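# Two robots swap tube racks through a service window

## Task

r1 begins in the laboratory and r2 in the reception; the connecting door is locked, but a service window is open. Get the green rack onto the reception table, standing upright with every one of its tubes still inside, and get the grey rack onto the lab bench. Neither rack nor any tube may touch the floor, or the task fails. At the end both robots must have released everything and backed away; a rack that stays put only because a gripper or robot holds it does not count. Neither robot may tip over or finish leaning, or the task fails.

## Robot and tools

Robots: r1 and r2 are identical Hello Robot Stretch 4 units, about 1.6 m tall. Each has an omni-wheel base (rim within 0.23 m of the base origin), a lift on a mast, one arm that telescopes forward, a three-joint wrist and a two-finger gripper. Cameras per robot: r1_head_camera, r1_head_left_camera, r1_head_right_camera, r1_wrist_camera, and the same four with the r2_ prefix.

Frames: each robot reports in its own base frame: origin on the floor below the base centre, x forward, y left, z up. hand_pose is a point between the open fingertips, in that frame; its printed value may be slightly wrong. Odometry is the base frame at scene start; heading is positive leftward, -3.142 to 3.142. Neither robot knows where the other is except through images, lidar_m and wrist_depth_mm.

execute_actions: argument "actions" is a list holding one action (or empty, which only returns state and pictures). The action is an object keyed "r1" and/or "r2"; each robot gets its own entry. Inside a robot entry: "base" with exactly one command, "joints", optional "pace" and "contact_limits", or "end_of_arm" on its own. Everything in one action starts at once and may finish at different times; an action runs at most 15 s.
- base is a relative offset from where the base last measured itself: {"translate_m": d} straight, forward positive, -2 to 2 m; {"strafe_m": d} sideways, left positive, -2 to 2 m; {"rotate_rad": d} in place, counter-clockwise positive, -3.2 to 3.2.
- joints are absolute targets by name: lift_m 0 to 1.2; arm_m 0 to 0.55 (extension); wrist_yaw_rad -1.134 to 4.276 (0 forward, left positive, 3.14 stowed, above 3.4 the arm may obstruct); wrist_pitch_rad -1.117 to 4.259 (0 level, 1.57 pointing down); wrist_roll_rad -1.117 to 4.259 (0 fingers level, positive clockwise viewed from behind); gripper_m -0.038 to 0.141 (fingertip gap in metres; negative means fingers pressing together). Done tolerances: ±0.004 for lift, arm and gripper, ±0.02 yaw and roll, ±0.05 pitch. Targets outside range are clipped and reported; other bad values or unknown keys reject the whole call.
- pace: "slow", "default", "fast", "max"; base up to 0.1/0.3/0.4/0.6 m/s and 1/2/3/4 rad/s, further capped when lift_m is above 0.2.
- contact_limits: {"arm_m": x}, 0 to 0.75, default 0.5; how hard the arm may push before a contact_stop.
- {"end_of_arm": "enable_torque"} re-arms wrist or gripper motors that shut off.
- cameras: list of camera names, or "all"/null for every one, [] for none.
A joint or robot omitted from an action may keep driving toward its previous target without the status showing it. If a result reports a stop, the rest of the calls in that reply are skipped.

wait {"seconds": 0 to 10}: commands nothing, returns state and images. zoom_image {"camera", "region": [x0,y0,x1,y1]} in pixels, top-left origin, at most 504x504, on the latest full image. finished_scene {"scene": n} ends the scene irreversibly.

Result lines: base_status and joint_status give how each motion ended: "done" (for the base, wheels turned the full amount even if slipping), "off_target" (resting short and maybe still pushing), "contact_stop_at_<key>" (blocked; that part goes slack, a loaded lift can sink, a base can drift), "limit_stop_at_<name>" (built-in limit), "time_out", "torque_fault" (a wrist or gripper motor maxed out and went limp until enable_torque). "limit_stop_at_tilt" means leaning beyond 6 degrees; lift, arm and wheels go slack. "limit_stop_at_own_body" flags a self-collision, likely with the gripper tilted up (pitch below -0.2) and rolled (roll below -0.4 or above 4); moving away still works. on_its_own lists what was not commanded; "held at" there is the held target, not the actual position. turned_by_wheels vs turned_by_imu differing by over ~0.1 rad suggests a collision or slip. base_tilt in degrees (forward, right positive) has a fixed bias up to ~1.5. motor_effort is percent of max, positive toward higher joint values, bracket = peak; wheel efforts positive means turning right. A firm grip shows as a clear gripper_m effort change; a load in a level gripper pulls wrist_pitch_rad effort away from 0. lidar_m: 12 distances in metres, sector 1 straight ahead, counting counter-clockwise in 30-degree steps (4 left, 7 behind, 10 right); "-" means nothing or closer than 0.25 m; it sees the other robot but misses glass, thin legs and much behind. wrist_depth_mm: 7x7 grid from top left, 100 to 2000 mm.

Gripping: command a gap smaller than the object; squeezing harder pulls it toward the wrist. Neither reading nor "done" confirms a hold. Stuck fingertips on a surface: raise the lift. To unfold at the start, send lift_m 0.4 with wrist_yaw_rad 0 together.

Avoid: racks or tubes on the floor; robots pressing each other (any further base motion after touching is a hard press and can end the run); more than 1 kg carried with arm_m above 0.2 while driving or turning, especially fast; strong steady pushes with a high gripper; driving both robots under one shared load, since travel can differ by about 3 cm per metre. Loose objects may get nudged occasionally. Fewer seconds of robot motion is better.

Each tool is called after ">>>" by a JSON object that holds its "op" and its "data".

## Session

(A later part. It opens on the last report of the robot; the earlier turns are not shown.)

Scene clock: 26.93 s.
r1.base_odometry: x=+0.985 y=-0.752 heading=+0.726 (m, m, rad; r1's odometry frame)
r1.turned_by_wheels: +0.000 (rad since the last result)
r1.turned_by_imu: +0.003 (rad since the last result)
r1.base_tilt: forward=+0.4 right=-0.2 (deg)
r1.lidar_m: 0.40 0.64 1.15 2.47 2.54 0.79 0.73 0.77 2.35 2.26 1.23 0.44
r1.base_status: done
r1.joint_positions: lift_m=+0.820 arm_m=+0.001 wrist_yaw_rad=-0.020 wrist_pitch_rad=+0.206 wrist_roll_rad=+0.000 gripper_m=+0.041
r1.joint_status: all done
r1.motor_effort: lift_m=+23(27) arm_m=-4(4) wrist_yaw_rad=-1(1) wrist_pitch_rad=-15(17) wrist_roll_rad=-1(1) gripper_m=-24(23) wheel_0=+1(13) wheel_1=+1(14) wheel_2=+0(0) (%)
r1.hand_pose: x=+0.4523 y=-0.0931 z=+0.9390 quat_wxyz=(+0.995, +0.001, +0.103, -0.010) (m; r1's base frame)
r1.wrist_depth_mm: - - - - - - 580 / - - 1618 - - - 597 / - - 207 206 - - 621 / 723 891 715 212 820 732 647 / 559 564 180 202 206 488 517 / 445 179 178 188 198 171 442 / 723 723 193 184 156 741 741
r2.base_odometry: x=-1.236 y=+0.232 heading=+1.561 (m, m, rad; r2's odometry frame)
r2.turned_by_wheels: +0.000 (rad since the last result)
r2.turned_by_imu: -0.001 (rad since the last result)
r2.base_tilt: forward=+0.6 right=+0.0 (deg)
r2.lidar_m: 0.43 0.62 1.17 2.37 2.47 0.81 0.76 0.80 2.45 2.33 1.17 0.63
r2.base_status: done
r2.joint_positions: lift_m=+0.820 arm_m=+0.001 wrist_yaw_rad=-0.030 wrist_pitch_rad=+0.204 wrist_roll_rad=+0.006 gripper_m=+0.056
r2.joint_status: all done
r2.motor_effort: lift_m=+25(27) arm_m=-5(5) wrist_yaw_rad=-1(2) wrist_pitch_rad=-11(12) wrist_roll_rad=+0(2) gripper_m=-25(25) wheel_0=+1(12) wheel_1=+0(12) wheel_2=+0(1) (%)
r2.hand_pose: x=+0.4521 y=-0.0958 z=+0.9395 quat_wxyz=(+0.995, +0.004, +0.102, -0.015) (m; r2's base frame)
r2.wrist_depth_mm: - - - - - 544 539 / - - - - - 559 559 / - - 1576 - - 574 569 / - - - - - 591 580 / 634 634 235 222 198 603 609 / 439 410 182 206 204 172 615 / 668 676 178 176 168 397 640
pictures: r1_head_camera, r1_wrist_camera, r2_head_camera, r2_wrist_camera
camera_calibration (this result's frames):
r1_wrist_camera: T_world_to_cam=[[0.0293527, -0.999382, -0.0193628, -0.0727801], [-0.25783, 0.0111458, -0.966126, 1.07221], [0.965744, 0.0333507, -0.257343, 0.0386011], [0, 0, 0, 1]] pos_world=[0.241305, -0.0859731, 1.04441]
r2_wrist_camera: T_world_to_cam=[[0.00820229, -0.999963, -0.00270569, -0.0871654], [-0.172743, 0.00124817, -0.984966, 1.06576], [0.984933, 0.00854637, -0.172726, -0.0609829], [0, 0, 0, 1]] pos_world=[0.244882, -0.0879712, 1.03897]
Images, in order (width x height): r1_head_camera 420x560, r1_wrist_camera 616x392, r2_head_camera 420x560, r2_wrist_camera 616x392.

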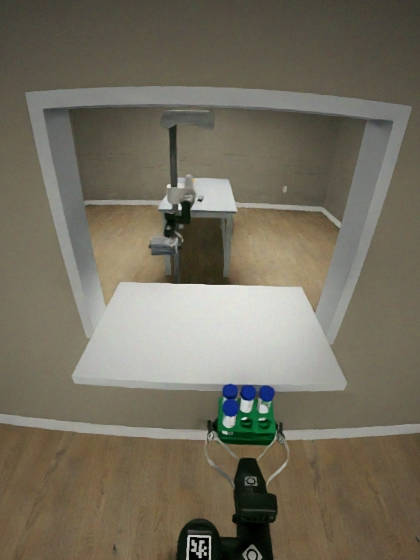

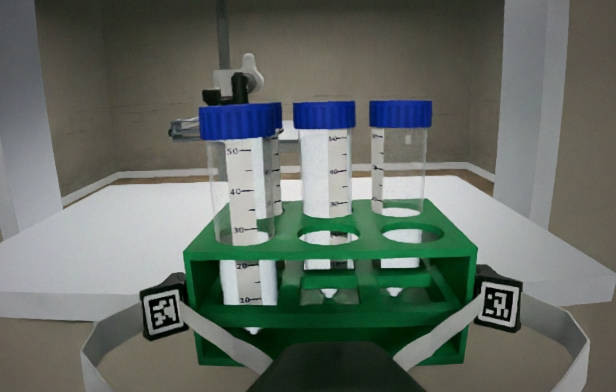

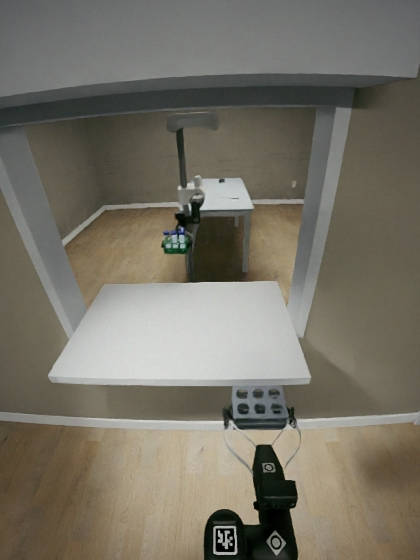

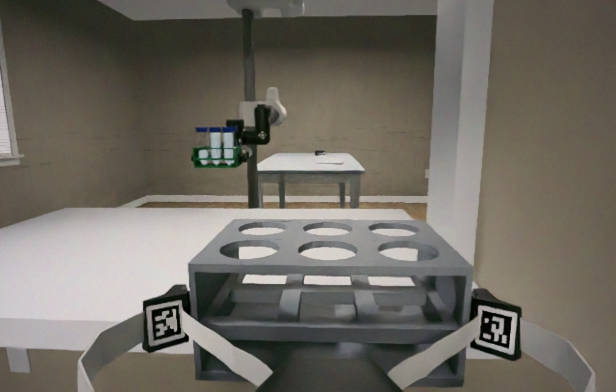

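>>> {"op": "execute_actions", "data": {"actions": [{"r1":{"base":{"strafe_m":-0.03},"joints":{"lift_m":0.747,"arm_m":0.455}},"r2":{"base":{"strafe_m":0.04},"joints":{"lift_m":0.747,"arm_m":0.44}}}], "cameras": ["r1_wrist_camera","r2_wrist_camera","r1_head_camera"]}}

Scene clock: 29.50 s.
r1.base_odometry: x=+1.005 y=-0.774 heading=+0.726 (m, m, rad; r1's odometry frame)
r1.turned_by_wheels: +0.000 (rad since the last result)
r1.turned_by_imu: +0.001 (rad since the last result)
r1.base_tilt: forward=+0.4 right=-0.3 (deg)
r1.lidar_m: 0.61 0.65 1.17 2.50 2.59 0.77 0.74 0.76 2.32 2.22 1.21 0.64
r1.base_status: done
r1.joint_positions: lift_m=+0.747 arm_m=+0.454 wrist_yaw_rad=-0.020 wrist_pitch_rad=+0.206 wrist_roll_rad=+0.000 gripper_m=+0.041
r1.joint_status: all done
r1.motor_effort: lift_m=+19(20) arm_m=+5(3) wrist_yaw_rad=+0(2) wrist_pitch_rad=-14(16) wrist_roll_rad=-1(1) gripper_m=-22(22) wheel_0=+2(11) wheel_1=+0(11) wheel_2=+0(0) (%)
r1.hand_pose: x=+0.9057 y=-0.0930 z=+0.8663 quat_wxyz=(+0.995, +0.001, +0.103, -0.010) (m; r1's base frame)
r1.wrist_depth_mm: - - - - - - - / - 508 1118 - - - - / 442 508 208 207 - - - / 424 - 466 212 539 530 - / 342 366 180 202 206 319 338 / 266 179 178 188 198 171 262 / 215 207 193 184 156 200 -
r2.base_odometry: x=-1.276 y=+0.232 heading=+1.561 (m, m, rad; r2's odometry frame)
r2.turned_by_wheels: +0.000 (rad since the last result)
r2.turned_by_imu: +0.000 (rad since the last result)
r2.base_tilt: forward=+0.5 right=+0.0 (deg)
r2.lidar_m: 0.58 0.62 1.16 2.33 2.44 0.83 0.74 0.80 2.48 2.38 1.17 0.63
r2.base_status: done
r2.joint_positions: lift_m=+0.747 arm_m=+0.439 wrist_yaw_rad=-0.030 wrist_pitch_rad=+0.204 wrist_roll_rad=+0.006 gripper_m=+0.056
r2.joint_status: all done
r2.motor_effort: lift_m=+16(25) arm_m=+5(6) wrist_yaw_rad=+0(1) wrist_pitch_rad=-11(13) wrist_roll_rad=-1(0) gripper_m=-25(25) wheel_0=-3(9) wheel_1=+2(10) wheel_2=-1(2) (%)
r2.hand_pose: x=+0.8898 y=-0.0958 z=+0.8673 quat_wxyz=(+0.995, +0.004, +0.102, -0.015) (m; r2's base frame)
r2.wrist_depth_mm: - - - - - - - / - - 1182 - - - - / - 496 - - - - - / 402 - - - - - - / 349 413 236 222 198 407 - / 285 267 182 206 204 173 279 / 215 198 178 176 168 196 195
pictures: r1_head_camera, r1_wrist_camera, r2_wrist_camera
camera_calibration (this result's frames):
r1_wrist_camera: T_world_to_cam=[[0.0295457, -0.999376, -0.0193503, -0.0876284], [-0.257726, 0.0110876, -0.966154, 1.11887], [0.965766, 0.0335328, -0.257238, -0.418096], [0, 0, 0, 1]] pos_world=[0.694735, -0.0859594, 0.971759]
r2_wrist_camera: T_world_to_cam=[[0.00830517, -0.999962, -0.00270442, -0.091015], [-0.172711, 0.00122943, -0.984972, 1.07019], [0.984938, 0.00864744, -0.172694, -0.504604], [0, 0, 0, 1]] pos_world=[0.682593, -0.0879637, 0.966721]
Images, in order (width x height): r1_head_camera 420x560, r1_wrist_camera 616x392, r2_wrist_camera 616x392.

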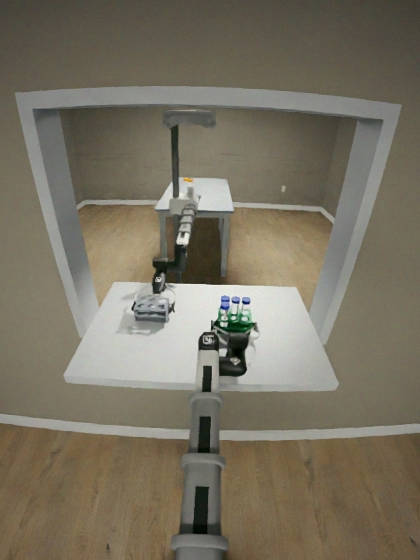

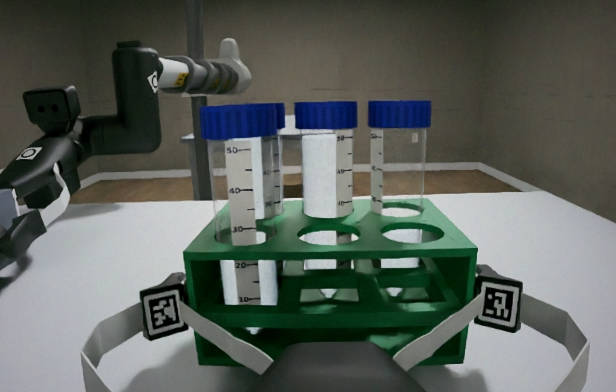

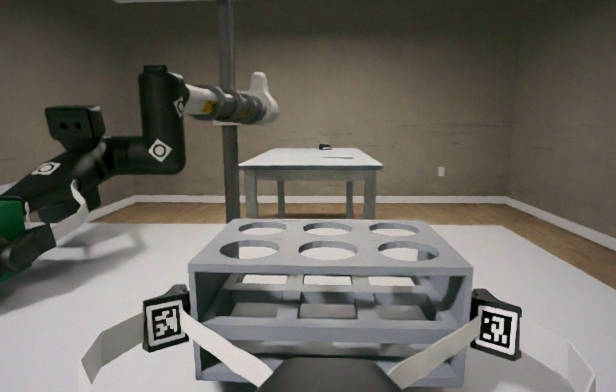

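>>> {"op": "execute_actions", "data": {"actions": [{"r1":{"joints":{"lift_m":0.732}},"r2":{"joints":{"lift_m":0.732}}}], "cameras": []}}

>>> {"op": "execute_actions", "data": {"actions": [{"r1":{"joints":{"gripper_m":0.141}},"r2":{"joints":{"gripper_m":0.141}}}], "cameras": ["r1_wrist_camera","r2_wrist_camera"]}}

>>> {"op": "execute_actions", "data": {"actions": [{"r1":{"joints":{"arm_m":0.34},"pace":"fast"},"r2":{"joints":{"arm_m":0.325},"pace":"fast"}}], "cameras": ["r1_wrist_camera","r2_wrist_camera","r1_head_camera","r2_head_camera"]}}

Scene clock: 30.50 s.
r1.base_odometry: x=+1.005 y=-0.774 heading=+0.726 (m, m, rad; r1's odometry frame)
r1.turned_by_wheels: +0.000 (rad since the last result)
r1.turned_by_imu: +0.000 (rad since the last result)
r1.base_tilt: forward=+0.3 right=-0.3 (deg)
r1.lidar_m: 0.62 0.63 1.18 2.49 2.56 0.78 0.72 0.77 2.33 2.22 1.24 0.66
r1.base_status: not commanded
r1.joint_positions: lift_m=+0.732 arm_m=+0.454 wrist_yaw_rad=-0.020 wrist_pitch_rad=+0.206 wrist_roll_rad=+0.000 gripper_m=+0.041
r1.joint_status: all done
r1.motor_effort: lift_m=+20(21) arm_m=+5(5) wrist_yaw_rad=-1(1) wrist_pitch_rad=-15(16) wrist_roll_rad=-1(1) gripper_m=-22(25) wheel_0=+2(2) wheel_1=+0(0) wheel_2=+0(0) (%)
r1.hand_pose: x=+0.9057 y=-0.0930 z=+0.8513 quat_wxyz=(+0.995, +0.001, +0.103, -0.010) (m; r1's base frame)
r1.wrist_depth_mm: - - - - - - - / - 504 1118 - - - - / 442 508 205 206 - - - / 421 517 418 212 477 477 469 / 312 329 180 202 206 286 303 / 237 179 178 188 197 171 236 / 191 185 180 183 155 179 -
r2.base_odometry: x=-1.276 y=+0.232 heading=+1.561 (m, m, rad; r2's odometry frame)
r2.turned_by_wheels: +0.000 (rad since the last result)
r2.turned_by_imu: +0.000 (rad since the last result)
r2.base_tilt: forward=+0.4 right=+0.0 (deg)
r2.lidar_m: 0.58 0.62 1.19 2.33 2.43 0.78 0.77 0.81 2.47 2.38 1.16 0.63
r2.base_status: not commanded
r2.joint_positions: lift_m=+0.732 arm_m=+0.439 wrist_yaw_rad=-0.030 wrist_pitch_rad=+0.204 wrist_roll_rad=+0.006 gripper_m=+0.056
r2.joint_status: all done
r2.motor_effort: lift_m=+16(18) arm_m=+5(6) wrist_yaw_rad=-2(3) wrist_pitch_rad=-13(12) wrist_roll_rad=+0(0) gripper_m=-26(24) wheel_0=-3(3) wheel_1=+2(2) wheel_2=-1(1) (%)
r2.hand_pose: x=+0.8898 y=-0.0958 z=+0.8522 quat_wxyz=(+0.995, +0.004, +0.102, -0.015) (m; r2's base frame)
r2.wrist_depth_mm: - - - - - - - / - - 1160 - - - - / - 500 - - - - - / 402 - - - - - - / 310 368 235 222 198 362 379 / 254 239 182 204 204 172 250 / 192 177 176 176 168 175 174
pictures: none
No camera images: the call's "cameras" was empty. Leave "cameras" out to get every camera's image.

Scene clock: 32.50 s.
r1.base_odometry: x=+1.005 y=-0.774 heading=+0.726 (m, m, rad; r1's odometry frame)
r1.turned_by_wheels: +0.000 (rad since the last result)
r1.turned_by_imu: +0.001 (rad since the last result)
r1.base_tilt: forward=+0.3 right=-0.3 (deg)
r1.lidar_m: 0.62 0.63 1.16 2.49 2.59 0.76 0.75 0.77 2.32 2.22 1.21 0.65
r1.base_status: not commanded
r1.joint_positions: lift_m=+0.732 arm_m=+0.454 wrist_yaw_rad=-0.020 wrist_pitch_rad=+0.202 wrist_roll_rad=+0.000 gripper_m=+0.141
r1.joint_status: all done
r1.motor_effort: lift_m=+20(19) arm_m=+5(5) wrist_yaw_rad=+0(1) wrist_pitch_rad=-5(16) wrist_roll_rad=-1(1) gripper_m=+0(25) wheel_0=+2(2) wheel_1=+0(1) wheel_2=+0(0) (%)
r1.hand_pose: x=+0.9059 y=-0.0930 z=+0.8524 quat_wxyz=(+0.995, +0.001, +0.101, -0.010) (m; r1's base frame)
r1.wrist_depth_mm: - - - - - - - / - 508 1160 - - - - / 442 504 1182 231 - - - / 424 535 473 238 445 488 484 / 312 336 211 237 234 293 310 / 243 231 204 202 204 199 234 / 195 190 196 144 190 185 -
r2.base_odometry: x=-1.276 y=+0.232 heading=+1.561 (m, m, rad; r2's odometry frame)
r2.turned_by_wheels: +0.000 (rad since the last result)
r2.turned_by_imu: +0.001 (rad since the last result)
r2.base_tilt: forward=+0.5 right=+0.1 (deg)
r2.lidar_m: 0.59 0.61 1.18 2.33 2.43 0.80 0.75 0.81 2.46 2.36 1.19 0.63
r2.base_status: not commanded
r2.joint_positions: lift_m=+0.732 arm_m=+0.439 wrist_yaw_rad=-0.030 wrist_pitch_rad=+0.202 wrist_roll_rad=+0.006 gripper_m=+0.141
r2.joint_status: all done
r2.motor_effort: lift_m=+16(16) arm_m=+5(5) wrist_yaw_rad=-3(2) wrist_pitch_rad=-7(12) wrist_roll_rad=-1(0) gripper_m=-3(27) wheel_0=-3(3) wheel_1=+2(1) wheel_2=-1(0) (%)
r2.hand_pose: x=+0.8899 y=-0.0958 z=+0.8528 quat_wxyz=(+0.995, +0.004, +0.101, -0.015) (m; r2's base frame)
r2.wrist_depth_mm: - - - - - - - / - - 1182 - - - - / - 496 - - - - - / 402 - - - - - - / 342 370 236 224 211 366 402 / 255 240 195 207 193 190 252 / 193 186 195 144 194 184 193
pictures: r1_wrist_camera, r2_wrist_camera
camera_calibration (this result's frames):
r1_wrist_camera: T_world_to_cam=[[0.029573, -0.999379, -0.0191635, -0.0881058], [-0.254059, 0.0110271, -0.967126, 1.10298], [0.966736, 0.0334694, -0.253575, -0.4259], [0, 0, 0, 1]] pos_world=[0.69456, -0.0859591, 0.957032]
r2_wrist_camera: T_world_to_cam=[[0.00830423, -0.999962, -0.00263663, -0.0911167], [-0.170958, 0.00117818, -0.985278, 1.05463], [0.985243, 0.00863273, -0.170942, -0.508979], [0, 0, 0, 1]] pos_world=[0.682522, -0.087962, 0.951858]
Images, in order (width x height): r1_wrist_camera 616x392, r2_wrist_camera 616x392.

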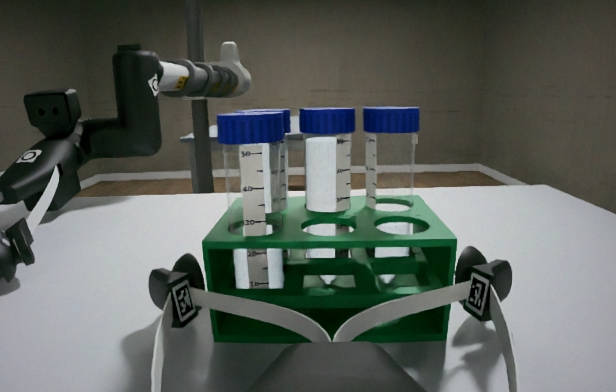

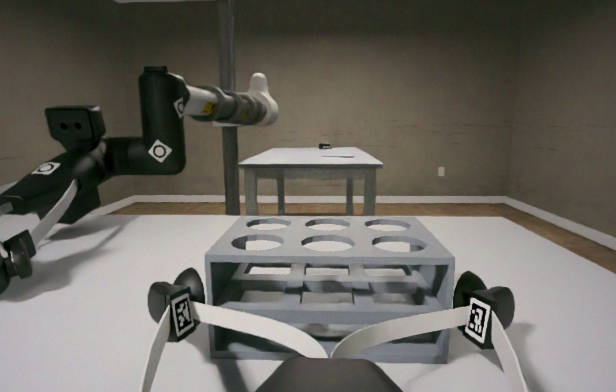

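Scene clock: 33.67 s.
r1.base_odometry: x=+1.005 y=-0.774 heading=+0.726 (m, m, rad; r1's odometry frame)
r1.turned_by_wheels: +0.000 (rad since the last result)
r1.turned_by_imu: +0.000 (rad since the last result)
r1.base_tilt: forward=+0.4 right=-0.3 (deg)
r1.lidar_m: 0.60 0.66 1.18 2.50 2.61 0.79 0.72 0.78 2.32 2.22 1.23 0.67
r1.base_status: not commanded
r1.joint_positions: lift_m=+0.732 arm_m=+0.341 wrist_yaw_rad=-0.020 wrist_pitch_rad=+0.202 wrist_roll_rad=+0.000 gripper_m=+0.141
r1.joint_status: all done
r1.motor_effort: lift_m=+20(20) arm_m=-4(6) wrist_yaw_rad=+1(1) wrist_pitch_rad=-4(5) wrist_roll_rad=-1(1) gripper_m=+0(1) wheel_0=+2(2) wheel_1=-1(1) wheel_2=+1(0) (%)
r1.hand_pose: x=+0.7925 y=-0.0931 z=+0.8524 quat_wxyz=(+0.995, +0.001, +0.101, -0.010) (m; r1's base frame)
r1.wrist_depth_mm: - - - - - - - / - - 1118 - - - - / - 699 - 345 - - - / 384 496 473 349 410 488 488 / 324 338 320 314 309 317 310 / 243 231 221 243 217 209 235 / 197 190 196 144 191 185 -
r2.base_odometry: x=-1.276 y=+0.232 heading=+1.561 (m, m, rad; r2's odometry frame)
r2.turned_by_wheels: +0.000 (rad since the last result)
r2.turned_by_imu: +0.000 (rad since the last result)
r2.base_tilt: forward=+0.7 right=+0.1 (deg)
r2.lidar_m: 0.59 0.63 1.14 2.33 2.44 0.79 0.76 0.79 2.48 2.37 1.18 0.62
r2.base_status: not commanded
r2.joint_positions: lift_m=+0.732 arm_m=+0.326 wrist_yaw_rad=-0.030 wrist_pitch_rad=+0.202 wrist_roll_rad=+0.006 gripper_m=+0.141
r2.joint_status: all done
r2.motor_effort: lift_m=+16(16) arm_m=-5(6) wrist_yaw_rad=+0(1) wrist_pitch_rad=-8(8) wrist_roll_rad=-2(2) gripper_m=+0(0) wheel_0=-3(3) wheel_1=+2(2) wheel_2=+0(1) (%)
r2.hand_pose: x=+0.7767 y=-0.0959 z=+0.8526 quat_wxyz=(+0.995, +0.004, +0.101, -0.015) (m; r2's base frame)
r2.wrist_depth_mm: - - - - - - - / - - - - - - - / - - 1336 - - - 384 / 373 585 1366 504 - - 384 / 340 373 373 327 340 368 347 / 256 240 213 256 256 198 253 / 194 186 196 144 195 185 193
pictures: r1_head_camera, r1_wrist_camera, r2_head_camera, r2_wrist_camera
camera_calibration (this result's frames):
r1_wrist_camera: T_world_to_cam=[[0.029284, -0.999387, -0.0191733, -0.0845956], [-0.254246, 0.0111035, -0.967076, 1.07422], [0.966696, 0.0331946, -0.253765, -0.316083], [0, 0, 0, 1]] pos_world=[0.581149, -0.0859791, 0.957018]
r2_wrist_camera: T_world_to_cam=[[0.00800081, -0.999964, -0.00265259, -0.0900119], [-0.171365, 0.00124233, -0.985207, 1.03543], [0.985175, 0.00833702, -0.171349, -0.397101], [0, 0, 0, 1]] pos_world=[0.56937, -0.0879844, 0.951827]
Images, in order (width x height): r1_head_camera 420x560, r1_wrist_camera 616x392, r2_head_camera 420x560, r2_wrist_camera 616x392.

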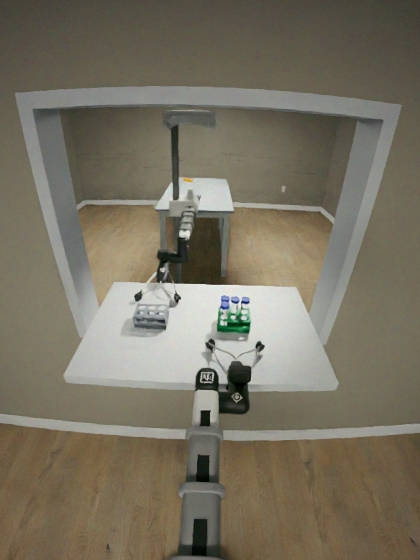

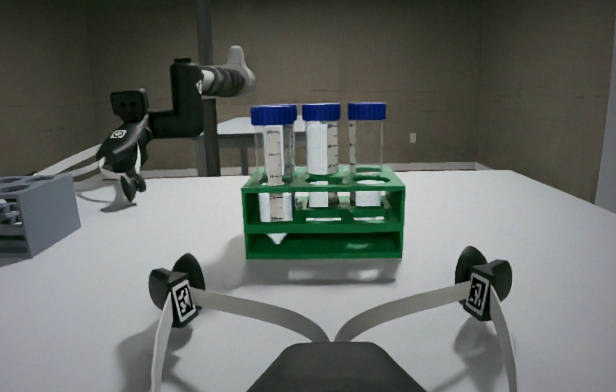

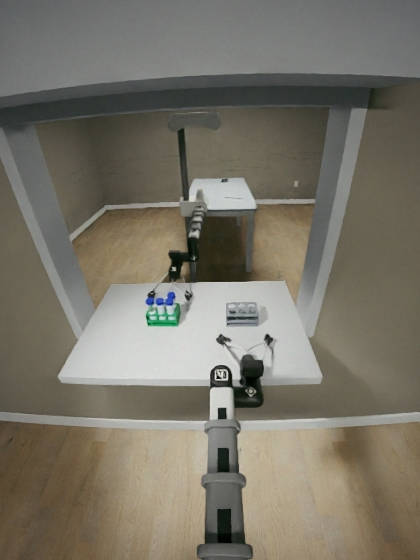

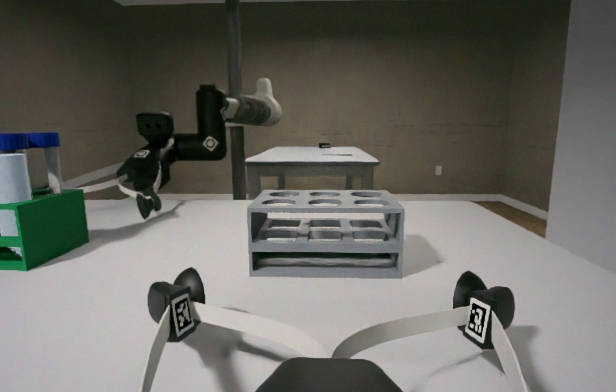

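>>> {"op": "execute_actions", "data": {"actions": [{"r1":{"base":{"strafe_m":0.327},"pace":"fast"},"r2":{"base":{"strafe_m":0.327},"pace":"fast"}}], "cameras": ["r1_wrist_camera","r2_wrist_camera"]}}

Scene clock: 35.80 s.
r1.base_odometry: x=+0.788 y=-0.530 heading=+0.726 (m, m, rad; r1's odometry frame)
r1.turned_by_wheels: +0.000 (rad since the last result)
r1.turned_by_imu: +0.000 (rad since the last result)
r1.base_tilt: forward=+0.4 right=-0.4 (deg)
r1.lidar_m: 0.60 0.85 1.17 2.17 2.26 3.04 0.74 0.77 2.64 2.54 0.91 0.64
r1.base_status: done
r1.joint_positions: lift_m=+0.732 arm_m=+0.341 wrist_yaw_rad=-0.020 wrist_pitch_rad=+0.202 wrist_roll_rad=+0.000 gripper_m=+0.141
r1.joint_status: not commanded
r1.motor_effort: lift_m=+20(20) arm_m=-4(4) wrist_yaw_rad=+0(1) wrist_pitch_rad=-5(5) wrist_roll_rad=-1(1) gripper_m=+2(0) wheel_0=-2(14) wheel_1=+2(14) wheel_2=+0(1) (%)
r1.hand_pose: x=+0.7925 y=-0.0931 z=+0.8523 quat_wxyz=(+0.995, +0.001, +0.101, -0.010) (m; r1's base frame)
r1.wrist_depth_mm: 347 - - - - - - / 342 - - - - 788 - / 343 - - - - 691 - / 340 535 473 375 392 484 433 / 314 336 336 310 312 317 310 / 243 231 220 242 218 209 235 / 196 190 196 144 191 185 -
r2.base_odometry: x=-1.603 y=+0.235 heading=+1.561 (m, m, rad; r2's odometry frame)
r2.turned_by_wheels: +0.000 (rad since the last result)
r2.turned_by_imu: +0.000 (rad since the last result)
r2.base_tilt: forward=+0.6 right=+0.1 (deg)
r2.lidar_m: 0.58 0.62 1.19 1.99 2.10 2.87 0.78 0.78 2.81 2.70 0.86 0.60
r2.base_status: done
r2.joint_positions: lift_m=+0.732 arm_m=+0.326 wrist_yaw_rad=-0.030 wrist_pitch_rad=+0.202 wrist_roll_rad=+0.006 gripper_m=+0.141
r2.joint_status: not commanded
r2.motor_effort: lift_m=+16(16) arm_m=-5(5) wrist_yaw_rad=-3(1) wrist_pitch_rad=-7(8) wrist_roll_rad=-1(0) gripper_m=+0(0) wheel_0=+2(11) wheel_1=-3(13) wheel_2=+0(1) (%)
r2.hand_pose: x=+0.7767 y=-0.0959 z=+0.8526 quat_wxyz=(+0.995, +0.004, +0.101, -0.015) (m; r2's base frame)
r2.wrist_depth_mm: - - - - - - - / - - - - - - - / - - - - - 946 - / - - - 327 504 615 564 / 373 370 373 324 325 370 366 / 256 242 213 256 256 198 253 / 194 186 196 144 195 185 193
pictures: r1_wrist_camera, r2_wrist_camera
camera_calibration (this result's frames):
r1_wrist_camera: T_world_to_cam=[[0.0293846, -0.999384, -0.0191734, -0.084647], [-0.254247, 0.011078, -0.967076, 1.07421], [0.966693, 0.033292, -0.253765, -0.316077], [0, 0, 0, 1]] pos_world=[0.581151, -0.0859721, 0.957007]
r2_wrist_camera: T_world_to_cam=[[0.00817243, -0.999963, -0.00265245, -0.0900973], [-0.171366, 0.00121278, -0.985207, 1.03543], [0.985174, 0.00850608, -0.171349, -0.397097], [0, 0, 0, 1]] pos_world=[0.569382, -0.0879719, 0.951827]
Images, in order (width x height): r1_wrist_camera 616x392, r2_wrist_camera 616x392.

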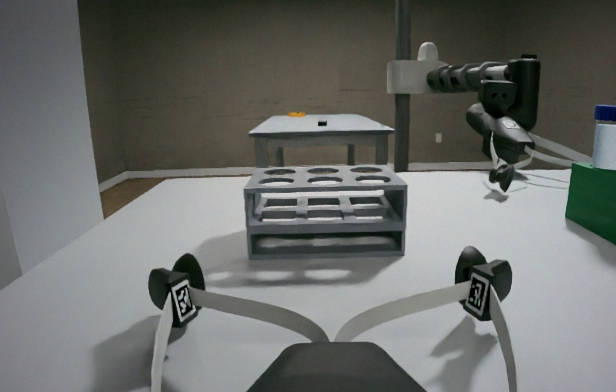

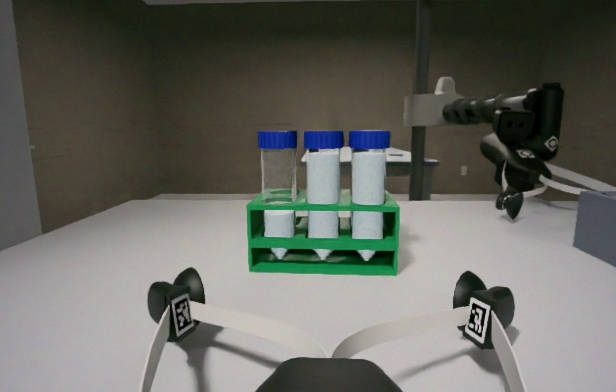

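>>> {"op": "execute_actions", "data": {"actions": [{"r1":{"joints":{"arm_m":0.461}},"r2":{"joints":{"arm_m":0.451}}}], "cameras": ["r1_wrist_camera","r2_wrist_camera"]}}

>>> {"op": "execute_actions", "data": {"actions": [{"r1":{"joints":{"gripper_m":0.055,"arm_m":0.465}},"r2":{"joints":{"gripper_m":0.05,"arm_m":0.455}}}], "cameras": ["r1_wrist_camera","r2_wrist_camera"]}}

Scene clock: 37.37 s.
r1.base_odometry: x=+0.788 y=-0.530 heading=+0.726 (m, m, rad; r1's odometry frame)
r1.turned_by_wheels: +0.000 (rad since the last result)
r1.turned_by_imu: +0.000 (rad since the last result)
r1.base_tilt: forward=+0.4 right=-0.1 (deg)
r1.lidar_m: 0.61 0.87 1.18 2.17 2.24 3.04 0.73 0.76 2.66 2.55 0.91 0.66
r1.base_status: not commanded
r1.joint_positions: lift_m=+0.732 arm_m=+0.460 wrist_yaw_rad=-0.020 wrist_pitch_rad=+0.202 wrist_roll_rad=+0.000 gripper_m=+0.141
r1.joint_status: all done
r1.motor_effort: lift_m=+20(20) arm_m=+5(7) wrist_yaw_rad=+0(1) wrist_pitch_rad=-5(4) wrist_roll_rad=-1(1) gripper_m=+4(1) wheel_0=-2(2) wheel_1=+2(2) wheel_2=+0(0) (%)
r1.hand_pose: x=+0.9119 y=-0.0930 z=+0.8524 quat_wxyz=(+0.995, +0.001, +0.101, -0.010) (m; r1's base frame)
r1.wrist_depth_mm: - - - - - - - / - - - - - 1078 603 / - - - - - - 480 / - - 521 512 500 488 455 / 336 338 219 234 233 218 310 / 243 231 205 198 196 203 234 / 196 190 195 144 191 185 -
r2.base_odometry: x=-1.603 y=+0.235 heading=+1.561 (m, m, rad; r2's odometry frame)
r2.turned_by_wheels: +0.000 (rad since the last result)
r2.turned_by_imu: +0.000 (rad since the last result)
r2.base_tilt: forward=+0.7 right=+0.1 (deg)
r2.lidar_m: 0.58 0.63 1.18 2.00 2.09 2.86 0.76 0.81 2.83 2.70 0.87 0.63
r2.base_status: not commanded
r2.joint_positions: lift_m=+0.732 arm_m=+0.450 wrist_yaw_rad=-0.030 wrist_pitch_rad=+0.202 wrist_roll_rad=+0.006 gripper_m=+0.141
r2.joint_status: all done
r2.motor_effort: lift_m=+16(16) arm_m=+5(6) wrist_yaw_rad=-2(1) wrist_pitch_rad=-8(8) wrist_roll_rad=-1(0) gripper_m=-1(1) wheel_0=+2(2) wheel_1=-3(2) wheel_2=+0(0) (%)
r2.hand_pose: x=+0.9008 y=-0.0958 z=+0.8526 quat_wxyz=(+0.995, +0.004, +0.101, -0.015) (m; r2's base frame)
r2.wrist_depth_mm: - - - - - - - / - - - - - - - / - - - - 1118 - 759 / - - - 192 189 - - / 373 370 217 193 191 368 366 / 255 240 194 196 193 191 253 / 194 186 195 143 188 185 193
pictures: r1_wrist_camera, r2_wrist_camera
camera_calibration (this result's frames):
r1_wrist_camera: T_world_to_cam=[[0.0295301, -0.99938, -0.0191686, -0.0882518], [-0.254155, 0.0110395, -0.9671, 1.10453], [0.966713, 0.0334304, -0.253672, -0.431599], [0, 0, 0, 1]] pos_world=[0.700559, -0.085962, 0.957013]
r2_wrist_camera: T_world_to_cam=[[0.00826821, -0.999962, -0.00265187, -0.0911716], [-0.171347, 0.00119597, -0.98521, 1.05669], [0.985176, 0.00860031, -0.17133, -0.519396], [0, 0, 0, 1]] pos_world=[0.69351, -0.087965, 0.951828]
Images, in order (width x height): r1_wrist_camera 616x392, r2_wrist_camera 616x392.

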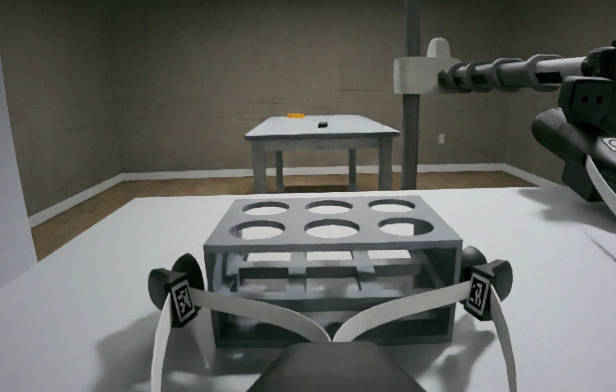

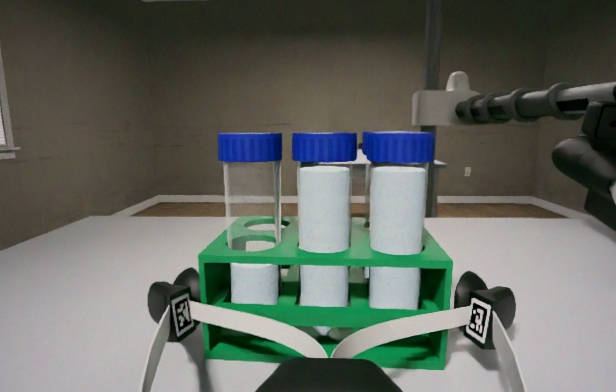

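Scene clock: 39.30 s.
r1.base_odometry: x=+0.788 y=-0.530 heading=+0.726 (m, m, rad; r1's odometry frame)
r1.turned_by_wheels: +0.000 (rad since the last result)
r1.turned_by_imu: +0.001 (rad since the last result)
r1.base_tilt: forward=+0.4 right=-0.3 (deg)
r1.lidar_m: 0.61 0.86 1.18 2.17 2.26 3.06 0.73 0.78 2.67 2.56 0.91 0.65
r1.base_status: not commanded
r1.joint_positions: lift_m=+0.732 arm_m=+0.464 wrist_yaw_rad=-0.020 wrist_pitch_rad=+0.203 wrist_roll_rad=+0.000 gripper_m=+0.055
r1.joint_status: all done
r1.motor_effort: lift_m=+20(20) arm_m=+5(6) wrist_yaw_rad=+0(0) wrist_pitch_rad=-8(8) wrist_roll_rad=-1(1) gripper_m=-21(21) wheel_0=-2(2) wheel_1=+2(2) wheel_2=+0(0) (%)
r1.hand_pose: x=+0.9158 y=-0.0931 z=+0.8520 quat_wxyz=(+0.995, +0.001, +0.102, -0.010) (m; r1's base frame)
r1.wrist_depth_mm: - - - - - - - / - - - - - 1025 621 / - - - - - - 477 / - - 521 504 496 480 455 / 334 332 208 213 200 273 307 / 240 182 185 200 198 175 238 / 195 189 185 124 139 182 -
r2.base_odometry: x=-1.603 y=+0.235 heading=+1.561 (m, m, rad; r2's odometry frame)
r2.turned_by_wheels: +0.000 (rad since the last result)
r2.turned_by_imu: +0.001 (rad since the last result)
r2.base_tilt: forward=+0.7 right=+0.1 (deg)
r2.lidar_m: 0.59 0.62 1.17 2.00 2.10 2.89 0.75 0.81 2.79 2.71 0.85 0.62
r2.base_status: not commanded
r2.joint_positions: lift_m=+0.732 arm_m=+0.454 wrist_yaw_rad=-0.030 wrist_pitch_rad=+0.205 wrist_roll_rad=+0.006 gripper_m=+0.051
r2.joint_status: all done
r2.motor_effort: lift_m=+17(16) arm_m=+5(5) wrist_yaw_rad=-4(2) wrist_pitch_rad=-17(17) wrist_roll_rad=-1(1) gripper_m=-24(24) wheel_0=+2(2) wheel_1=-3(3) wheel_2=+0(0) (%)
r2.hand_pose: x=+0.9047 y=-0.0958 z=+0.8517 quat_wxyz=(+0.995, +0.004, +0.102, -0.015) (m; r2's base frame)
r2.wrist_depth_mm: - - - - - - - / - - - - - - - / - - - 169 166 - - / - - - 171 168 - - / 362 362 201 173 170 355 355 / 250 236 176 175 174 169 246 / 190 174 174 188 167 170 172
pictures: r1_wrist_camera, r2_wrist_camera
camera_calibration (this result's frames):
r1_wrist_camera: T_world_to_cam=[[0.0294248, -0.999382, -0.0192297, -0.0882475], [-0.255355, 0.011084, -0.966784, 1.10602], [0.9664, 0.0333578, -0.254871, -0.434177], [0, 0, 0, 1]] pos_world=[0.704612, -0.0859688, 0.956925]
r2_wrist_camera: T_world_to_cam=[[0.00836219, -0.999961, -0.00277717, -0.0911495], [-0.174587, 0.00127464, -0.984641, 1.05886], [0.984606, 0.00871861, -0.174569, -0.520052], [0, 0, 0, 1]] pos_world=[0.697671, -0.0879615, 0.951557]
Images, in order (width x height): r1_wrist_camera 616x392, r2_wrist_camera 616x392.

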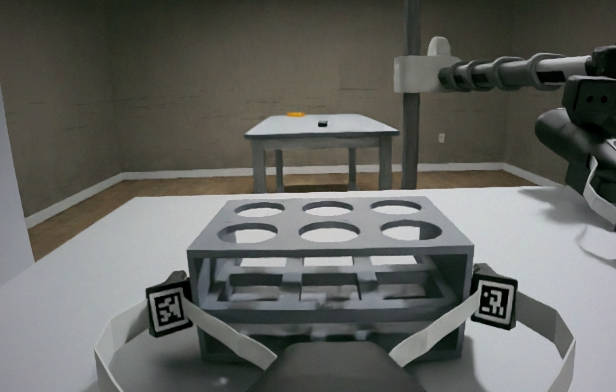

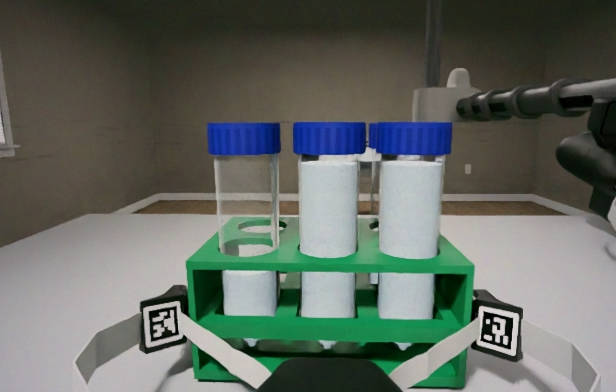

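>>> {"op": "execute_actions", "data": {"actions": [{"r1":{"base":{"translate_m":-0.15},"joints":{"arm_m":0.08,"lift_m":0.77}},"r2":{"base":{"translate_m":-0.15},"joints":{"arm_m":0.08,"lift_m":0.77}}}], "cameras": ["r1_wrist_camera","r2_wrist_camera"]}}

>>> {"op": "execute_actions", "data": {"actions": [{"r1":{"base":{"rotate_rad":-2.61},"joints":{"lift_m":0.71}},"r2":{"base":{"rotate_rad":-2.68},"joints":{"lift_m":0.71}}}], "cameras": ["r1_wrist_camera","r2_wrist_camera","r1_head_camera","r2_head_camera"]}}

Scene clock: 41.77 s.
r1.base_odometry: x=+0.675 y=-0.629 heading=+0.725 (m, m, rad; r1's odometry frame)
r1.turned_by_wheels: -0.001 (rad since the last result)
r1.turned_by_imu: +0.000 (rad since the last result)
r1.base_tilt: forward=+0.3 right=-0.2 (deg)
r1.lidar_m: 0.50 1.01 1.38 2.17 2.25 0.64 0.59 0.63 2.64 2.54 1.44 0.80
r1.base_status: done
r1.joint_positions: lift_m=+0.770 arm_m=+0.081 wrist_yaw_rad=-0.020 wrist_pitch_rad=+0.204 wrist_roll_rad=+0.000 gripper_m=+0.055
r1.joint_status: all done
r1.motor_effort: lift_m=+24(26) arm_m=-4(5) wrist_yaw_rad=+0(1) wrist_pitch_rad=-9(8) wrist_roll_rad=-1(1) gripper_m=-21(21) wheel_0=-4(9) wheel_1=-4(9) wheel_2=+1(10) (%)
r1.hand_pose: x=+0.5324 y=-0.0931 z=+0.8895 quat_wxyz=(+0.995, +0.001, +0.102, -0.010) (m; r1's base frame)
r1.wrist_depth_mm: 640 640 - - - - - / 654 654 - - 1863 - - / 676 676 - - 1921 - - / 707 699 676 668 640 634 615 / 741 750 207 213 199 492 741 / 768 182 185 200 198 175 788 / 809 798 809 124 139 820 -
r2.base_odometry: x=-1.604 y=+0.085 heading=+1.561 (m, m, rad; r2's odometry frame)
r2.turned_by_wheels: +0.000 (rad since the last result)
r2.turned_by_imu: +0.000 (rad since the last result)
r2.base_tilt: forward=+0.5 right=+0.0 (deg)
r2.lidar_m: 0.48 0.79 1.38 2.00 2.11 2.91 0.60 0.64 0.91 2.69 1.38 0.47
r2.base_status: done
r2.joint_positions: lift_m=+0.769 arm_m=+0.081 wrist_yaw_rad=-0.030 wrist_pitch_rad=+0.206 wrist_roll_rad=+0.006 gripper_m=+0.051
r2.joint_status: all done
r2.motor_effort: lift_m=+27(27) arm_m=-5(6) wrist_yaw_rad=-3(5) wrist_pitch_rad=-18(18) wrist_roll_rad=+0(1) gripper_m=-24(26) wheel_0=-2(6) wheel_1=-3(8) wheel_2=+1(11) (%)
r2.hand_pose: x=+0.5315 y=-0.0959 z=+0.8887 quat_wxyz=(+0.995, +0.004, +0.103, -0.015) (m; r2's base frame)
r2.wrist_depth_mm: 640 640 - - - - - / 654 647 - - - - - / 676 668 - 170 165 - - / 691 699 854 170 168 842 778 / 707 473 201 173 171 469 466 / 732 723 176 175 173 169 699 / 759 759 175 188 167 170 707
pictures: r1_wrist_camera, r2_wrist_camera
camera_calibration (this result's frames):
r1_wrist_camera: T_world_to_cam=[[0.0292651, -0.999386, -0.0192523, -0.07618], [-0.255794, 0.0111316, -0.966667, 1.04452], [0.966288, 0.0332142, -0.255311, -0.0536099], [0, 0, 0, 1]] pos_world=[0.321214, -0.0859798, 0.994549]
r2_wrist_camera: T_world_to_cam=[[0.007997, -0.999964, -0.00279432, -0.0878181], [-0.175032, 0.0013515, -0.984562, 1.03033], [0.98453, 0.00836264, -0.175015, -0.145754], [0, 0, 0, 1]] pos_world=[0.324543, -0.0879885, 0.988671]
Images, in order (width x height): r1_wrist_camera 616x392, r2_wrist_camera 616x392.

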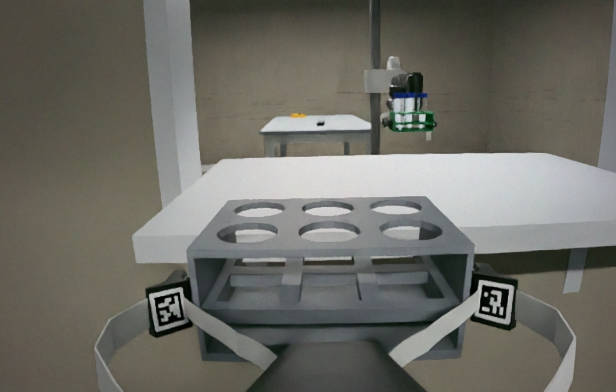

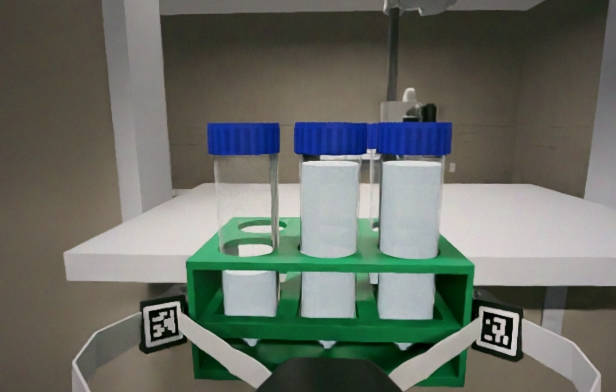

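Scene clock: 44.40 s.
r1.base_odometry: x=+0.675 y=-0.629 heading=-1.884 (m, m, rad; r1's odometry frame)
r1.turned_by_wheels: -2.609 (rad since the last result)
r1.turned_by_imu: -2.673 (rad since the last result)
r1.base_tilt: forward=+0.4 right=-0.2 (deg)
r1.lidar_m: 0.50 2.66 2.53 1.43 0.80 0.76 1.01 1.36 2.19 2.25 0.61 0.58
r1.base_status: done
r1.joint_positions: lift_m=+0.710 arm_m=+0.081 wrist_yaw_rad=-0.020 wrist_pitch_rad=+0.204 wrist_roll_rad=+0.000 gripper_m=+0.055
r1.joint_status: all done
r1.motor_effort: lift_m=+19(23) arm_m=-4(4) wrist_yaw_rad=+0(3) wrist_pitch_rad=-9(11) wrist_roll_rad=-1(1) gripper_m=-23(22) wheel_0=+3(10) wheel_1=+5(12) wheel_2=+5(10) (%)
r1.hand_pose: x=+0.5324 y=-0.0931 z=+0.8300 quat_wxyz=(+0.995, +0.001, +0.102, -0.010) (m; r1's base frame)
r1.wrist_depth_mm: - - - - - - - / - - - - - - - / - - - - 1397 1336 1366 / - - 683 661 647 640 591 / - 554 207 212 199 359 404 / 1808 183 185 200 198 175 312 / 1430 1308 574 124 139 327 -
r2.base_odometry: x=-1.604 y=+0.085 heading=-1.119 (m, m, rad; r2's odometry frame)
r2.turned_by_wheels: -2.680 (rad since the last result)
r2.turned_by_imu: -2.662 (rad since the last result)
r2.base_tilt: forward=+0.5 right=-0.1 (deg)
r2.lidar_m: 0.46 0.84 2.66 1.46 0.78 0.74 0.77 1.34 2.03 2.12 2.79 0.50
r2.base_status: done
r2.joint_positions: lift_m=+0.710 arm_m=+0.081 wrist_yaw_rad=-0.030 wrist_pitch_rad=+0.206 wrist_roll_rad=+0.006 gripper_m=+0.051
r2.joint_status: all done
r2.motor_effort: lift_m=+17(26) arm_m=-5(5) wrist_yaw_rad=+0(4) wrist_pitch_rad=-17(18) wrist_roll_rad=-1(1) gripper_m=-25(26) wheel_0=+3(8) wheel_1=+2(10) wheel_2=+1(7) (%)
r2.hand_pose: x=+0.5315 y=-0.0959 z=+0.8295 quat_wxyz=(+0.995, +0.004, +0.103, -0.015) (m; r2's base frame)
r2.wrist_depth_mm: - - - - - - - / - - - - - - - / - - - 169 166 - - / - - 866 170 168 842 - / - 559 200 172 170 473 469 / 1863 564 176 175 174 169 329 / 1397 647 175 188 167 170 279
pictures: r1_head_camera, r1_wrist_camera, r2_head_camera, r2_wrist_camera
camera_calibration (this result's frames):
r1_wrist_camera: T_world_to_cam=[[0.0293469, -0.999384, -0.019237, -0.0773624], [-0.255649, 0.0111008, -0.966706, 0.98687], [0.966324, 0.0332877, -0.255165, -0.0689769], [0, 0, 0, 1]] pos_world=[0.321216, -0.0859738, 0.934924]
r2_wrist_camera: T_world_to_cam=[[0.00795032, -0.999965, -0.00278149, -0.0879832], [-0.174898, 0.00134817, -0.984586, 0.972017], [0.984554, 0.00831425, -0.174881, -0.156241], [0, 0, 0, 1]] pos_world=[0.324531, -0.0879915, 0.929465]
Images, in order (width x height): r1_head_camera 420x560, r1_wrist_camera 616x392, r2_head_camera 420x560, r2_wrist_camera 616x392.

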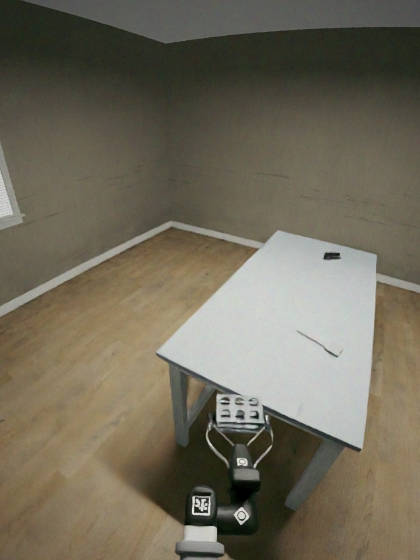

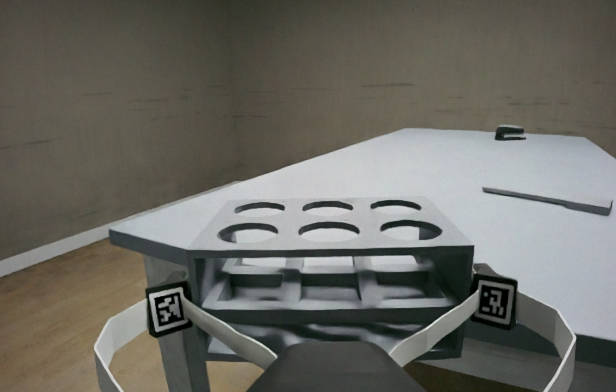

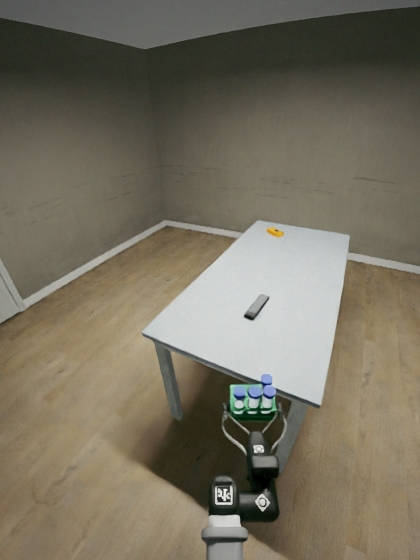

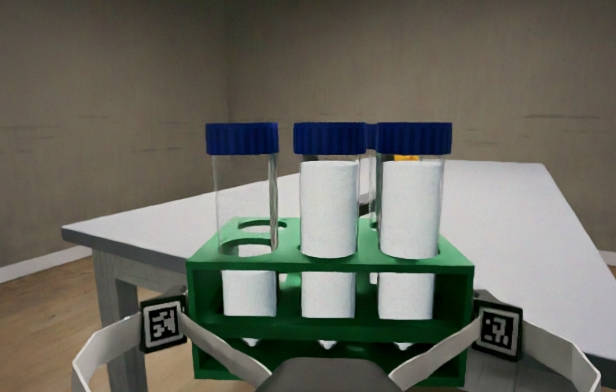

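>>> {"op": "execute_actions", "data": {"actions": [{"r1":{"joints":{"arm_m":0.37,"lift_m":0.687}},"r2":{"joints":{"arm_m":0.355,"lift_m":0.687}}}], "cameras": []}}

>>> {"op": "execute_actions", "data": {"actions": [{"r1":{"joints":{"lift_m":0.67}},"r2":{"joints":{"lift_m":0.671}}}], "cameras": ["r1_head_camera","r2_head_camera"]}}

Scene clock: 46.53 s.
r1.base_odometry: x=+0.675 y=-0.629 heading=-1.884 (m, m, rad; r1's odometry frame)
r1.turned_by_wheels: +0.000 (rad since the last result)
r1.turned_by_imu: +0.001 (rad since the last result)
r1.base_tilt: forward=+0.5 right=-0.3 (deg)
r1.lidar_m: 0.66 2.66 2.54 1.45 0.80 0.76 0.99 1.39 2.19 2.27 0.61 0.60
r1.base_status: not commanded
r1.joint_positions: lift_m=+0.687 arm_m=+0.369 wrist_yaw_rad=-0.020 wrist_pitch_rad=+0.204 wrist_roll_rad=+0.000 gripper_m=+0.055
r1.joint_status: all done
r1.motor_effort: lift_m=+19(20) arm_m=+5(7) wrist_yaw_rad=+0(1) wrist_pitch_rad=-9(9) wrist_roll_rad=-1(1) gripper_m=-23(21) wheel_0=+3(3) wheel_1=+6(6) wheel_2=+4(4) (%)
r1.hand_pose: x=+0.8208 y=-0.0930 z=+0.8070 quat_wxyz=(+0.995, +0.001, +0.102, -0.010) (m; r1's base frame)
r1.wrist_depth_mm: - - - - - - - / - - - - - - - / - - - - - 1182 1078 / - - - 574 559 549 530 / - 377 208 212 199 307 345 / 270 183 185 200 198 174 268 / 220 213 204 125 139 204 -
r2.base_odometry: x=-1.604 y=+0.085 heading=-1.119 (m, m, rad; r2's odometry frame)
r2.turned_by_wheels: +0.000 (rad since the last result)
r2.turned_by_imu: +0.001 (rad since the last result)
r2.base_tilt: forward=+0.6 right=+0.1 (deg)
r2.lidar_m: 0.70 0.86 2.68 1.44 0.79 0.74 0.77 1.33 2.03 2.10 2.82 0.61
r2.base_status: not commanded
r2.joint_positions: lift_m=+0.687 arm_m=+0.354 wrist_yaw_rad=-0.030 wrist_pitch_rad=+0.206 wrist_roll_rad=+0.006 gripper_m=+0.051
r2.joint_status: all done
r2.motor_effort: lift_m=+17(17) arm_m=+5(7) wrist_yaw_rad=-3(1) wrist_pitch_rad=-18(18) wrist_roll_rad=+0(0) gripper_m=-25(24) wheel_0=+3(3) wheel_1=+2(1) wheel_2=+1(1) (%)
r2.hand_pose: x=+0.8047 y=-0.0958 z=+0.8066 quat_wxyz=(+0.995, +0.004, +0.103, -0.015) (m; r2's base frame)
r2.wrist_depth_mm: - - - - - - - / - - - - - - - / - - - 168 166 - - / - - 732 170 168 715 715 / 407 410 201 173 171 404 402 / 285 266 176 175 174 169 281 / 215 198 175 188 167 170 195
pictures: none
No camera images: the call's "cameras" was empty. Leave "cameras" out to get every camera's image.

Scene clock: 47.30 s.
r1.base_odometry: x=+0.675 y=-0.629 heading=-1.884 (m, m, rad; r1's odometry frame)
r1.turned_by_wheels: +0.000 (rad since the last result)
r1.turned_by_imu: +0.000 (rad since the last result)
r1.base_tilt: forward=+0.4 right=-0.3 (deg)
r1.lidar_m: 0.71 2.64 2.55 1.45 0.79 0.76 1.01 1.38 2.20 2.27 0.65 0.59
r1.base_status: not commanded
r1.joint_positions: lift_m=+0.670 arm_m=+0.369 wrist_yaw_rad=-0.020 wrist_pitch_rad=+0.204 wrist_roll_rad=+0.000 gripper_m=+0.055
r1.joint_status: all done
r1.motor_effort: lift_m=+18(18) arm_m=+5(5) wrist_yaw_rad=-1(0) wrist_pitch_rad=-10(9) wrist_roll_rad=-1(1) gripper_m=-21(20) wheel_0=+3(3) wheel_1=+6(5) wheel_2=+5(5) (%)
r1.hand_pose: x=+0.8208 y=-0.0930 z=+0.7900 quat_wxyz=(+0.995, +0.001, +0.102, -0.010) (m; r1's base frame)
r1.wrist_depth_mm: - - - - - - - / - - - - - - - / - - - - 1042 1025 1025 / - - 574 500 488 480 469 / - 330 207 212 199 272 306 / 239 183 185 201 198 175 238 / 193 188 185 124 139 181 -
r2.base_odometry: x=-1.604 y=+0.085 heading=-1.119 (m, m, rad; r2's odometry frame)
r2.turned_by_wheels: +0.000 (rad since the last result)
r2.turned_by_imu: +0.000 (rad since the last result)
r2.base_tilt: forward=+0.6 right=+0.0 (deg)
r2.lidar_m: 0.67 0.88 2.67 1.47 0.76 0.72 0.78 1.34 2.02 2.09 2.78 0.60
r2.base_status: not commanded
r2.joint_positions: lift_m=+0.671 arm_m=+0.354 wrist_yaw_rad=-0.030 wrist_pitch_rad=+0.206 wrist_roll_rad=+0.006 gripper_m=+0.051
r2.joint_status: all done
r2.motor_effort: lift_m=+17(18) arm_m=+5(5) wrist_yaw_rad=-2(5) wrist_pitch_rad=-18(18) wrist_roll_rad=-1(2) gripper_m=-25(24) wheel_0=+3(3) wheel_1=+2(2) wheel_2=+1(1) (%)
r2.hand_pose: x=+0.8046 y=-0.0958 z=+0.7905 quat_wxyz=(+0.995, +0.004, +0.103, -0.015) (m; r2's base frame)
r2.wrist_depth_mm: - - - - - - - / - - - - - - - / - - - 169 165 - - / - - 647 171 168 634 634 / 362 362 200 174 171 357 353 / 250 237 176 175 174 169 247 / 190 175 174 187 166 170 172
pictures: r1_head_camera, r2_head_camera
Images, in order (width x height): r1_head_camera 420x560, r2_head_camera 420x560.

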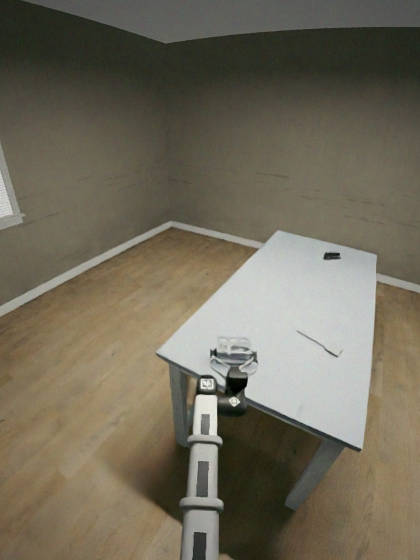

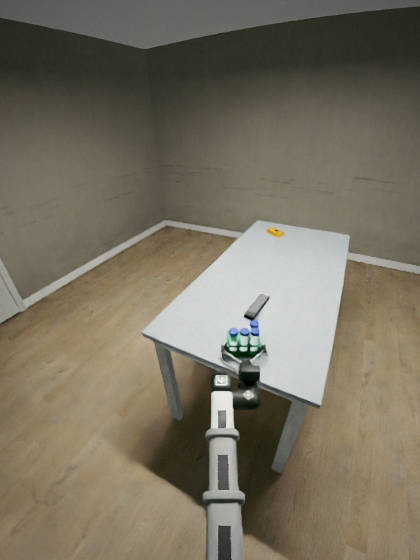

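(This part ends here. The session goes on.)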